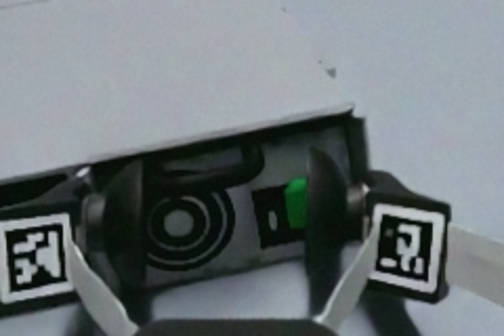

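Looks good. Close fully with small advance, then pull in small steps.

execute_actions(actions=[{"r1":{"joints":{"arm_m":0.276,"gripper_m":-0.038,"lift_m":0.684},"pace":"slow"}}], cameras=["r1_wrist_camera"])

execute_actions(actions=[{"r1":{"joints":{"arm_m":0.270},"pace":"slow"}}], cameras=["r1_wrist_camera"])

zoom_image(camera="r1_wrist_camera", region=[180, 170, 420, 330])

Scene clock: 157.20 s.
r1.base_odometry: x=-0.354 y=+0.797 heading=+2.464 (m, m, rad; r1's odometry frame)
r1.turned_by_wheels: +0.000 (rad since the last result)
r1.turned_by_imu: +0.000 (rad since the last result)
r1.base_tilt: forward=+0.0 right=-0.3 (deg)
r1.lidar_m: 0.37 0.40 1.69 1.63 1.87 1.67 1.58 1.67 2.25 2.47 0.58 0.40
r1.base_status: not commanded
r1.joint_positions: lift_m=+0.684 arm_m=+0.274 wrist_yaw_rad=-0.037 wrist_pitch_rad=+0.228 wrist_roll_rad=+0.197 gripper_m=-0.037
r1.joint_status: all done
r1.motor_effort: lift_m=+18(18) arm_m=+11(16) wrist_yaw_rad=+5(16) wrist_pitch_rad=-22(27) wrist_roll_rad=+7(6) gripper_m=-28(30) wheel_0=+3(4) wheel_1=+1(1) wheel_2=-4(5) (%)
r1.hand_pose: x=+0.7225 y=-0.0979 z=+0.7973 quat_wxyz=(+0.988, +0.100, +0.111, -0.030) (m; r1's base frame)
r1.wrist_depth_mm: - - - - - - - / - - - - - - - / - - - - 654 564 504 / - - 322 300 389 349 325 / - 252 220 226 273 254 243 / 273 165 191 220 182 189 189 / 209 203 201 - 177 163 -
r2.base_odometry: x=+0.797 y=-1.247 heading=-2.454 (m, m, rad; r2's odometry frame)
r2.turned_by_wheels: +0.000 (rad since the last result)
r2.turned_by_imu: +0.000 (rad since the last result)
r2.base_tilt: forward=+0.1 right=-0.3 (deg)
r2.lidar_m: 0.79 0.83 1.48 2.44 2.54 0.70 0.65 0.71 2.39 2.27 1.46 0.84
r2.base_status: not commanded
r2.joint_positions: lift_m=+1.100 arm_m=+0.002 wrist_yaw_rad=+0.000 wrist_pitch_rad=+1.101 wrist_roll_rad=+0.012 gripper_m=+0.110
r2.joint_status: not commanded
r2.motor_effort: lift_m=+23(23) arm_m=+0(0) wrist_yaw_rad=+0(0) wrist_pitch_rad=-2(3) wrist_roll_rad=+0(1) gripper_m=-3(2) wheel_0=+3(3) wheel_1=+3(3) wheel_2=-2(2) (%)
r2.hand_pose: x=+0.3032 y=-0.0874 z=+1.0208 quat_wxyz=(+0.852, +0.005, +0.523, -0.003) (m; r2's base frame)
r2.wrist_depth_mm: 891 904 904 917 917 931 960 / 1060 1060 1078 1060 1098 1098 1138 / 1281 1281 1308 1336 1366 1366 1397 / 1430 1430 1397 1430 1430 1430 1430 / 1336 1308 1281 1308 1308 1336 1308 / 1229 1205 213 1229 205 1229 1229 / 1138 1118 1138 124 1160 1138 1160
pictures: r1_wrist_camera
camera_calibration (this result's frames):
r1_wrist_camera: T_world_to_cam=[[-0.112809, -0.977015, -0.180872, 0.122132], [-0.253363, 0.204302, -0.945552, 1.00287], [0.960771, -0.0608409, -0.270587, -0.256], [0, 0, 0, 1]] pos_world=[0.513825, -0.101137, 0.901083]
Images, in order (width x height): r1_wrist_camera 616x392.

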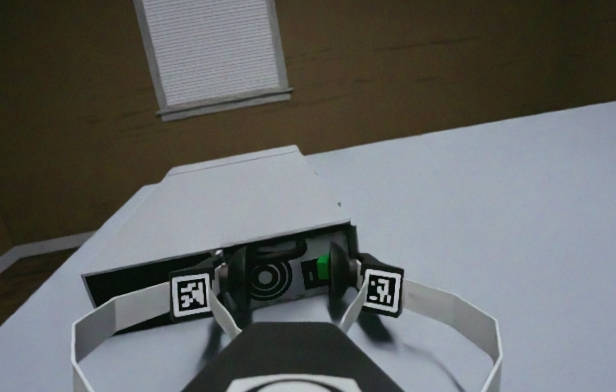

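Scene clock: 157.97 s.
r1.base_odometry: x=-0.354 y=+0.797 heading=+2.464 (m, m, rad; r1's odometry frame)
r1.turned_by_wheels: +0.000 (rad since the last result)
r1.turned_by_imu: +0.000 (rad since the last result)
r1.base_tilt: forward=+0.0 right=-0.3 (deg)
r1.lidar_m: 0.37 0.39 1.69 1.61 1.86 1.67 1.59 1.66 2.23 2.48 0.60 0.40
r1.base_status: not commanded
r1.joint_positions: lift_m=+0.684 arm_m=+0.272 wrist_yaw_rad=-0.034 wrist_pitch_rad=+0.227 wrist_roll_rad=+0.197 gripper_m=-0.037
r1.joint_status: all done
r1.motor_effort: lift_m=+18(18) arm_m=-9(11) wrist_yaw_rad=-2(6) wrist_pitch_rad=-20(23) wrist_roll_rad=+7(8) gripper_m=-31(31) wheel_0=+3(4) wheel_1=+1(1) wheel_2=-1(4) (%)
r1.hand_pose: x=+0.7205 y=-0.0970 z=+0.7975 quat_wxyz=(+0.988, +0.100, +0.111, -0.028) (m; r1's base frame)
r1.wrist_depth_mm: - - - - - - - / - - - - - - - / - - - - 654 564 504 / - - 324 298 392 351 325 / - 255 222 229 267 256 245 / 277 168 193 223 183 187 190 / 209 202 201 - 177 165 -
r2.base_odometry: x=+0.797 y=-1.247 heading=-2.454 (m, m, rad; r2's odometry frame)
r2.turned_by_wheels: +0.000 (rad since the last result)
r2.turned_by_imu: +0.000 (rad since the last result)
r2.base_tilt: forward=+0.1 right=-0.2 (deg)
r2.lidar_m: 0.79 0.83 1.48 2.43 2.54 0.71 0.64 0.71 2.36 2.27 1.49 0.86
r2.base_status: not commanded
r2.joint_positions: lift_m=+1.100 arm_m=+0.002 wrist_yaw_rad=+0.000 wrist_pitch_rad=+1.101 wrist_roll_rad=+0.012 gripper_m=+0.110
r2.joint_status: not commanded
r2.motor_effort: lift_m=+23(23) arm_m=+0(0) wrist_yaw_rad=+0(0) wrist_pitch_rad=-2(3) wrist_roll_rad=-2(0) gripper_m=-1(1) wheel_0=+3(3) wheel_1=+3(3) wheel_2=-2(2) (%)
r2.hand_pose: x=+0.3032 y=-0.0874 z=+1.0208 quat_wxyz=(+0.852, +0.005, +0.523, -0.003) (m; r2's base frame)
r2.wrist_depth_mm: 904 904 904 917 931 946 946 / 1060 1060 1078 1078 1098 1098 1118 / 1281 1308 1308 1336 1366 1366 1366 / 1430 1430 1430 1430 1397 1430 1430 / 1308 1308 1308 1336 1336 1308 1336 / 1205 1205 214 1229 205 1205 1229 / 1118 1138 1138 124 1160 1118 1138
pictures: r1_wrist_camera
camera_calibration (this result's frames):
r1_wrist_camera: T_world_to_cam=[[-0.109734, -0.977358, -0.180916, 0.120534], [-0.253445, 0.203512, -0.9457, 1.0024], [0.961106, -0.0579235, -0.270038, -0.254333], [0, 0, 0, 1]] pos_world=[0.511719, -0.100926, 0.901092]
Images, in order (width x height): r1_wrist_camera 616x392.

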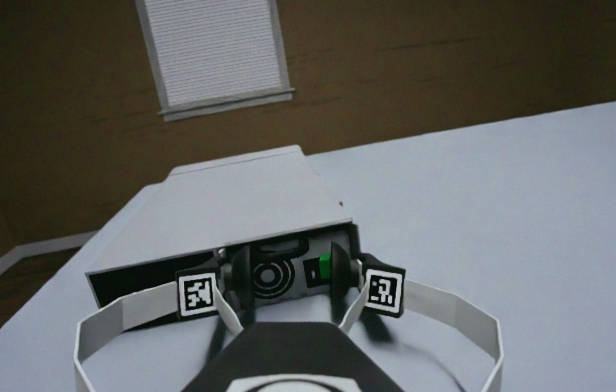

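Region (180, 170, 420, 330) of r1_wrist_camera's 616x392 image, scaled by 2.100.

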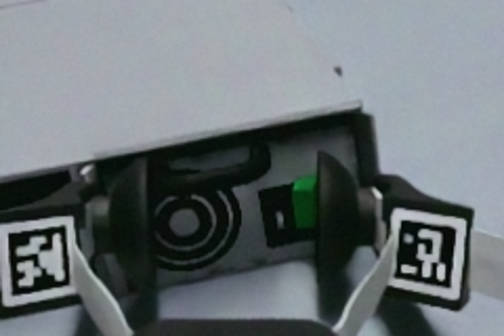

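execute_actions(actions=[{"r1":{"joints":{"arm_m":0.2675},"pace":"slow"}}], cameras=["r1_wrist_camera"])

zoom_image(camera="r1_wrist_camera", region=[180, 170, 420, 330])

Scene clock: 158.67 s.
r1.base_odometry: x=-0.354 y=+0.797 heading=+2.464 (m, m, rad; r1's odometry frame)
r1.turned_by_wheels: +0.000 (rad since the last result)
r1.turned_by_imu: +0.000 (rad since the last result)
r1.base_tilt: forward=+0.0 right=-0.4 (deg)
r1.lidar_m: 0.36 0.39 1.66 1.63 1.86 1.68 1.59 1.67 2.25 2.48 0.58 0.40
r1.base_status: not commanded
r1.joint_positions: lift_m=+0.684 arm_m=+0.269 wrist_yaw_rad=-0.032 wrist_pitch_rad=+0.226 wrist_roll_rad=+0.197 gripper_m=-0.037
r1.joint_status: all done
r1.motor_effort: lift_m=+18(18) arm_m=-11(13) wrist_yaw_rad=-12(10) wrist_pitch_rad=-19(22) wrist_roll_rad=+6(7) gripper_m=-33(32) wheel_0=+2(3) wheel_1=+0(1) wheel_2=+2(2) (%)
r1.hand_pose: x=+0.7186 y=-0.0963 z=+0.7976 quat_wxyz=(+0.988, +0.100, +0.111, -0.027) (m; r1's base frame)
r1.wrist_depth_mm: - - - - - - - / - - - - - - - / - - - - - 559 508 / - - 327 298 392 353 324 / - 258 227 229 270 255 246 / 277 166 196 223 183 188 190 / 211 202 202 - 178 165 -
r2.base_odometry: x=+0.797 y=-1.247 heading=-2.454 (m, m, rad; r2's odometry frame)
r2.turned_by_wheels: +0.000 (rad since the last result)
r2.turned_by_imu: +0.000 (rad since the last result)
r2.base_tilt: forward=+0.1 right=-0.2 (deg)
r2.lidar_m: 0.79 0.84 1.49 2.43 2.54 0.69 0.66 0.70 2.36 2.27 1.46 0.85
r2.base_status: not commanded
r2.joint_positions: lift_m=+1.100 arm_m=+0.002 wrist_yaw_rad=+0.000 wrist_pitch_rad=+1.101 wrist_roll_rad=+0.012 gripper_m=+0.110
r2.joint_status: not commanded
r2.motor_effort: lift_m=+23(22) arm_m=+0(0) wrist_yaw_rad=+0(0) wrist_pitch_rad=-3(2) wrist_roll_rad=-1(2) gripper_m=-3(1) wheel_0=+3(3) wheel_1=+3(3) wheel_2=-2(2) (%)
r2.hand_pose: x=+0.3032 y=-0.0874 z=+1.0208 quat_wxyz=(+0.852, +0.005, +0.523, -0.003) (m; r2's base frame)
r2.wrist_depth_mm: 904 891 904 904 931 931 946 / 1042 1060 1078 1098 1098 1098 1118 / 1255 1281 1308 1308 1366 1397 1397 / 1430 1430 1464 1430 1430 1430 1430 / 1308 1308 1308 1308 1336 1308 1336 / 1205 1205 213 1205 205 1205 1205 / 1138 1118 1118 124 1160 1138 1138
pictures: r1_wrist_camera
camera_calibration (this result's frames):
r1_wrist_camera: T_world_to_cam=[[-0.10717, -0.977632, -0.180972, 0.119213], [-0.253263, 0.202859, -0.945889, 1.00191], [0.961443, -0.0555372, -0.269338, -0.253019], [0, 0, 0, 1]] pos_world=[0.509787, -0.100753, 0.901124]
Images, in order (width x height): r1_wrist_camera 616x392.

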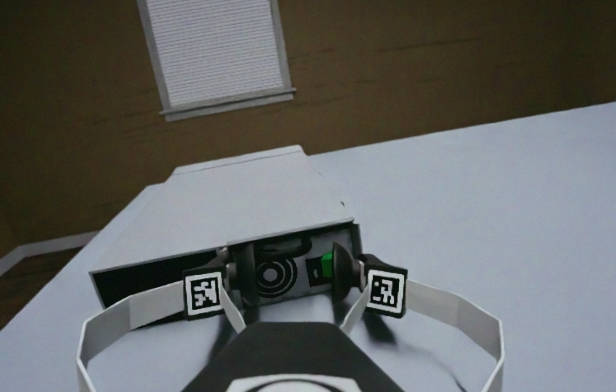

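Region (180, 170, 420, 330) of r1_wrist_camera's 616x392 image, scaled by 2.100.

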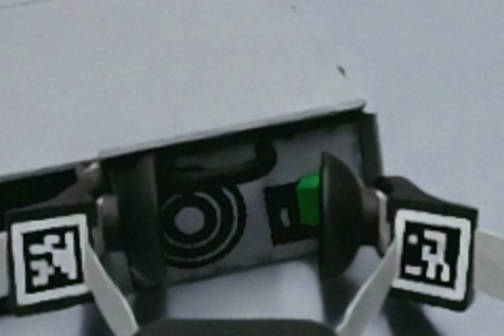

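Holding. Add wiggle and a bit more, with right strafe.

execute_actions(actions=[{"r1":{"base":{"strafe_m":-0.003},"joints":{"arm_m":0.2655},"pace":"slow"}}], cameras=["r1_wrist_camera"])

zoom_image(camera="r1_wrist_camera", region=[180, 170, 420, 330])

Scene clock: 159.37 s.
r1.base_odometry: x=-0.352 y=+0.800 heading=+2.465 (m, m, rad; r1's odometry frame)
r1.turned_by_wheels: +0.001 (rad since the last result)
r1.turned_by_imu: +0.001 (rad since the last result)
r1.base_tilt: forward=+0.0 right=-0.4 (deg)
r1.lidar_m: 0.38 0.40 1.69 1.62 1.87 1.68 1.58 1.68 2.23 2.48 0.58 0.37
r1.base_status: done
r1.joint_positions: lift_m=+0.684 arm_m=+0.268 wrist_yaw_rad=-0.029 wrist_pitch_rad=+0.226 wrist_roll_rad=+0.197 gripper_m=-0.037
r1.joint_status: all done
r1.on_its_own: wrist_yaw_rad is at rest, and its effort (-19) is outside its rest range (-13 to +13)
r1.motor_effort: lift_m=+19(18) arm_m=-12(15) wrist_yaw_rad=-19(19) wrist_pitch_rad=-18(19) wrist_roll_rad=+7(7) gripper_m=-32(35) wheel_0=+2(5) wheel_1=-1(6) wheel_2=+6(6) (%)
r1.hand_pose: x=+0.7170 y=-0.0956 z=+0.7977 quat_wxyz=(+0.989, +0.100, +0.111, -0.026) (m; r1's base frame)
r1.wrist_depth_mm: - - - - - - - / - - - - - - - / - - - - - 564 504 / - - 325 298 392 351 327 / - 254 227 230 267 256 244 / 278 165 195 222 183 187 190 / 211 202 202 - 178 165 -
r2.base_odometry: x=+0.797 y=-1.247 heading=-2.454 (m, m, rad; r2's odometry frame)
r2.turned_by_wheels: +0.000 (rad since the last result)
r2.turned_by_imu: +0.000 (rad since the last result)
r2.base_tilt: forward=+0.2 right=-0.2 (deg)
r2.lidar_m: 0.78 0.83 1.46 2.43 2.56 0.69 0.65 0.72 2.40 2.30 1.46 0.84
r2.base_status: not commanded
r2.joint_positions: lift_m=+1.100 arm_m=+0.002 wrist_yaw_rad=+0.000 wrist_pitch_rad=+1.101 wrist_roll_rad=+0.012 gripper_m=+0.110
r2.joint_status: not commanded
r2.motor_effort: lift_m=+22(23) arm_m=-1(0) wrist_yaw_rad=+0(0) wrist_pitch_rad=-2(2) wrist_roll_rad=-2(3) gripper_m=-2(2) wheel_0=+3(3) wheel_1=+3(3) wheel_2=-2(2) (%)
r2.hand_pose: x=+0.3032 y=-0.0874 z=+1.0208 quat_wxyz=(+0.852, +0.005, +0.523, -0.003) (m; r2's base frame)
r2.wrist_depth_mm: 904 891 904 917 917 931 960 / 1060 1060 1078 1098 1098 1098 1138 / 1308 1308 1308 1308 1336 1366 1397 / 1430 1397 1430 1397 1430 1464 1430 / 1308 1308 1308 1308 1308 1308 1308 / 1229 1205 214 1229 205 1205 1205 / 1138 1118 1138 124 1138 1160 1160
pictures: r1_wrist_camera
camera_calibration (this result's frames):
r1_wrist_camera: T_world_to_cam=[[-0.104519, -0.977894, -0.181105, 0.117968], [-0.2535, 0.202284, -0.945949, 1.00159], [0.961672, -0.0529598, -0.269039, -0.251634], [0, 0, 0, 1]] pos_world=[0.508224, -0.100573, 0.901122]
Images, in order (width x height): r1_wrist_camera 616x392.

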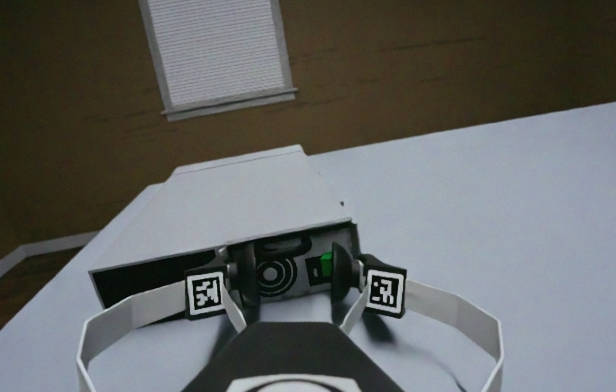

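Region (180, 170, 420, 330) of r1_wrist_camera's 616x392 image, scaled by 2.100.

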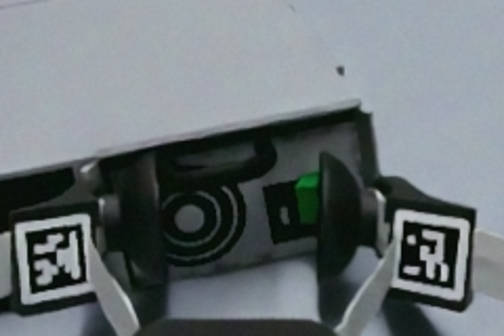

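execute_actions(actions=[], cameras=["r1_wrist_camera","r1_head_camera"])

Scene clock: 160.00 s.
r1.base_odometry: x=-0.352 y=+0.800 heading=+2.465 (m, m, rad; r1's odometry frame)
r1.turned_by_wheels: +0.000 (rad since the last result)
r1.turned_by_imu: +0.000 (rad since the last result)
r1.base_tilt: forward=+0.0 right=-0.3 (deg)
r1.lidar_m: 0.38 0.39 1.69 1.64 1.86 1.67 1.61 1.69 2.26 2.46 0.56 0.40
r1.base_status: done
r1.joint_positions: lift_m=+0.684 arm_m=+0.268 wrist_yaw_rad=-0.029 wrist_pitch_rad=+0.226 wrist_roll_rad=+0.197 gripper_m=-0.037
r1.joint_status: all done
r1.on_its_own: wrist_yaw_rad is at rest, and its effort (-19) is outside its rest range (-13 to +13)
r1.motor_effort: lift_m=+19(18) arm_m=-12(15) wrist_yaw_rad=-19(19) wrist_pitch_rad=-18(19) wrist_roll_rad=+6(7) gripper_m=-32(35) wheel_0=+2(5) wheel_1=-1(6) wheel_2=+6(6) (%)
r1.hand_pose: x=+0.7170 y=-0.0956 z=+0.7977 quat_wxyz=(+0.989, +0.100, +0.111, -0.026) (m; r1's base frame)
r1.wrist_depth_mm: - - - - - - - / - - - - - - - / - - - - - 564 512 / - - 329 298 392 351 325 / - 255 227 230 268 255 246 / 278 165 193 222 183 187 190 / 211 202 202 - 178 165 -
r2.base_odometry: x=+0.797 y=-1.247 heading=-2.454 (m, m, rad; r2's odometry frame)
r2.turned_by_wheels: +0.000 (rad since the last result)
r2.turned_by_imu: +0.000 (rad since the last result)
r2.base_tilt: forward=+0.1 right=-0.2 (deg)
r2.lidar_m: 0.79 0.83 1.46 2.42 2.59 0.72 0.63 0.69 2.37 2.28 1.49 0.85
r2.base_status: not commanded
r2.joint_positions: lift_m=+1.100 arm_m=+0.002 wrist_yaw_rad=+0.000 wrist_pitch_rad=+1.101 wrist_roll_rad=+0.012 gripper_m=+0.110
r2.joint_status: not commanded
r2.motor_effort: lift_m=+23(23) arm_m=+0(0) wrist_yaw_rad=+0(0) wrist_pitch_rad=-2(2) wrist_roll_rad=+0(3) gripper_m=-2(2) wheel_0=+3(3) wheel_1=+3(3) wheel_2=-2(2) (%)
r2.hand_pose: x=+0.3032 y=-0.0874 z=+1.0208 quat_wxyz=(+0.852, +0.005, +0.523, -0.003) (m; r2's base frame)
r2.wrist_depth_mm: 904 891 904 917 931 931 931 / 1060 1060 1078 1098 1098 1138 1138 / 1281 1281 1308 1336 1366 1366 1366 / 1397 1397 1397 1430 1430 1430 1464 / 1308 1308 1308 1308 1308 1308 1308 / 1205 1229 214 1205 205 1255 1229 / 1138 1118 1138 124 1138 1160 1138
pictures: r1_head_camera, r1_wrist_camera
camera_calibration (this result's frames):
r1_wrist_camera: T_world_to_cam=[[-0.104519, -0.977894, -0.181105, 0.117968], [-0.2535, 0.202284, -0.945949, 1.00159], [0.961672, -0.0529595, -0.269039, -0.251634], [0, 0, 0, 1]] pos_world=[0.508224, -0.100573, 0.901122]
Images, in order (width x height): r1_head_camera 420x560, r1_wrist_camera 616x392.

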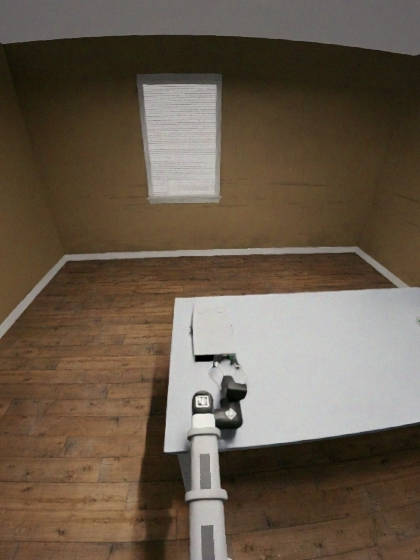

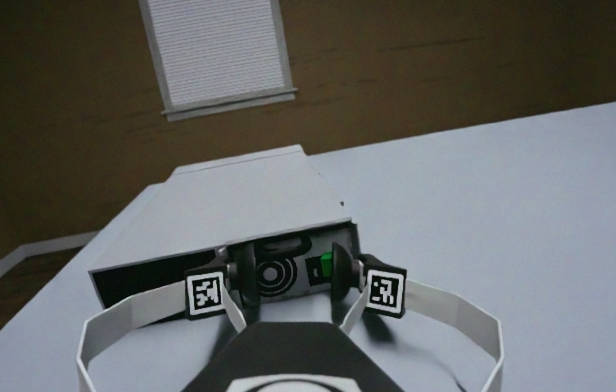

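execute_actions(actions=[{"r1":{"joints":{"arm_m":0.263,"wrist_yaw_rad":-0.04},"pace":"slow"}}], cameras=["r1_wrist_camera"])

Scene clock: 160.63 s.
r1.base_odometry: x=-0.352 y=+0.800 heading=+2.465 (m, m, rad; r1's odometry frame)
r1.turned_by_wheels: +0.001 (rad since the last result)
r1.turned_by_imu: +0.001 (rad since the last result)
r1.base_tilt: forward=+0.0 right=-0.3 (deg)
r1.lidar_m: 0.38 0.42 1.66 1.60 1.86 1.69 1.59 1.67 2.29 2.48 0.55 0.37
r1.base_status: not commanded
r1.joint_positions: lift_m=+0.684 arm_m=+0.265 wrist_yaw_rad=-0.029 wrist_pitch_rad=+0.226 wrist_roll_rad=+0.200 gripper_m=-0.037
r1.joint_status: all done
r1.on_its_own: wrist_yaw_rad is at rest, and its effort (-33) is outside its rest range (-13 to +13)
r1.motor_effort: lift_m=+19(19) arm_m=-11(14) wrist_yaw_rad=-33(33) wrist_pitch_rad=-20(20) wrist_roll_rad=+1(7) gripper_m=-28(35) wheel_0=+7(7) wheel_1=+2(2) wheel_2=+8(8) (%)
r1.hand_pose: x=+0.7143 y=-0.0956 z=+0.7976 quat_wxyz=(+0.988, +0.101, +0.111, -0.026) (m; r1's base frame)
r1.wrist_depth_mm: - - - - - - - / - - - - - - - / - - - - 661 554 496 / - - 327 291 389 349 322 / - 268 230 232 267 254 242 / 279 162 196 216 183 196 190 / 216 198 201 - 177 162 -
r2.base_odometry: x=+0.797 y=-1.247 heading=-2.454 (m, m, rad; r2's odometry frame)
r2.turned_by_wheels: +0.000 (rad since the last result)
r2.turned_by_imu: +0.000 (rad since the last result)
r2.base_tilt: forward=+0.2 right=-0.2 (deg)
r2.lidar_m: 0.78 0.85 1.47 2.41 2.54 0.68 0.66 0.70 2.35 2.28 1.47 0.84
r2.base_status: not commanded
r2.joint_positions: lift_m=+1.100 arm_m=+0.002 wrist_yaw_rad=+0.000 wrist_pitch_rad=+1.101 wrist_roll_rad=+0.012 gripper_m=+0.110
r2.joint_status: not commanded
r2.motor_effort: lift_m=+23(23) arm_m=+0(0) wrist_yaw_rad=+0(0) wrist_pitch_rad=-3(2) wrist_roll_rad=-3(2) gripper_m=-1(0) wheel_0=+3(3) wheel_1=+3(3) wheel_2=-2(2) (%)
r2.hand_pose: x=+0.3032 y=-0.0874 z=+1.0208 quat_wxyz=(+0.852, +0.005, +0.523, -0.003) (m; r2's base frame)
r2.wrist_depth_mm: 904 891 917 917 917 931 946 / 1060 1060 1078 1098 1118 1098 1118 / 1308 1281 1308 1308 1336 1366 1397 / 1430 1397 1430 1430 1464 1430 1430 / 1366 1336 1308 1308 1308 1308 1308 / 1205 1205 214 1205 206 1205 1255 / 1160 1138 1138 124 1160 1138 1138
pictures: r1_wrist_camera
camera_calibration (this result's frames):
r1_wrist_camera: T_world_to_cam=[[-0.105031, -0.977402, -0.183451, 0.119966], [-0.253575, 0.204695, -0.94541, 1.00065], [0.961597, -0.0527783, -0.269344, -0.248762], [0, 0, 0, 1]] pos_world=[0.505548, -0.100702, 0.901027]
Images, in order (width x height): r1_wrist_camera 616x392.

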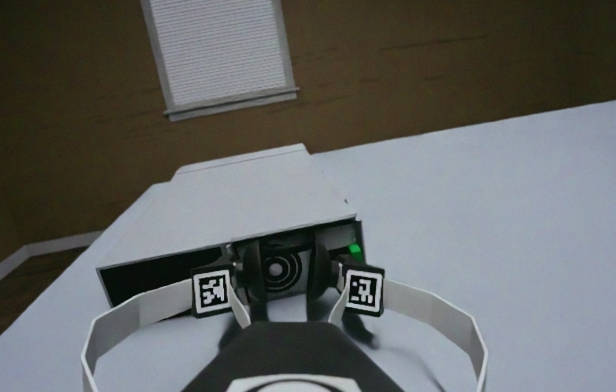

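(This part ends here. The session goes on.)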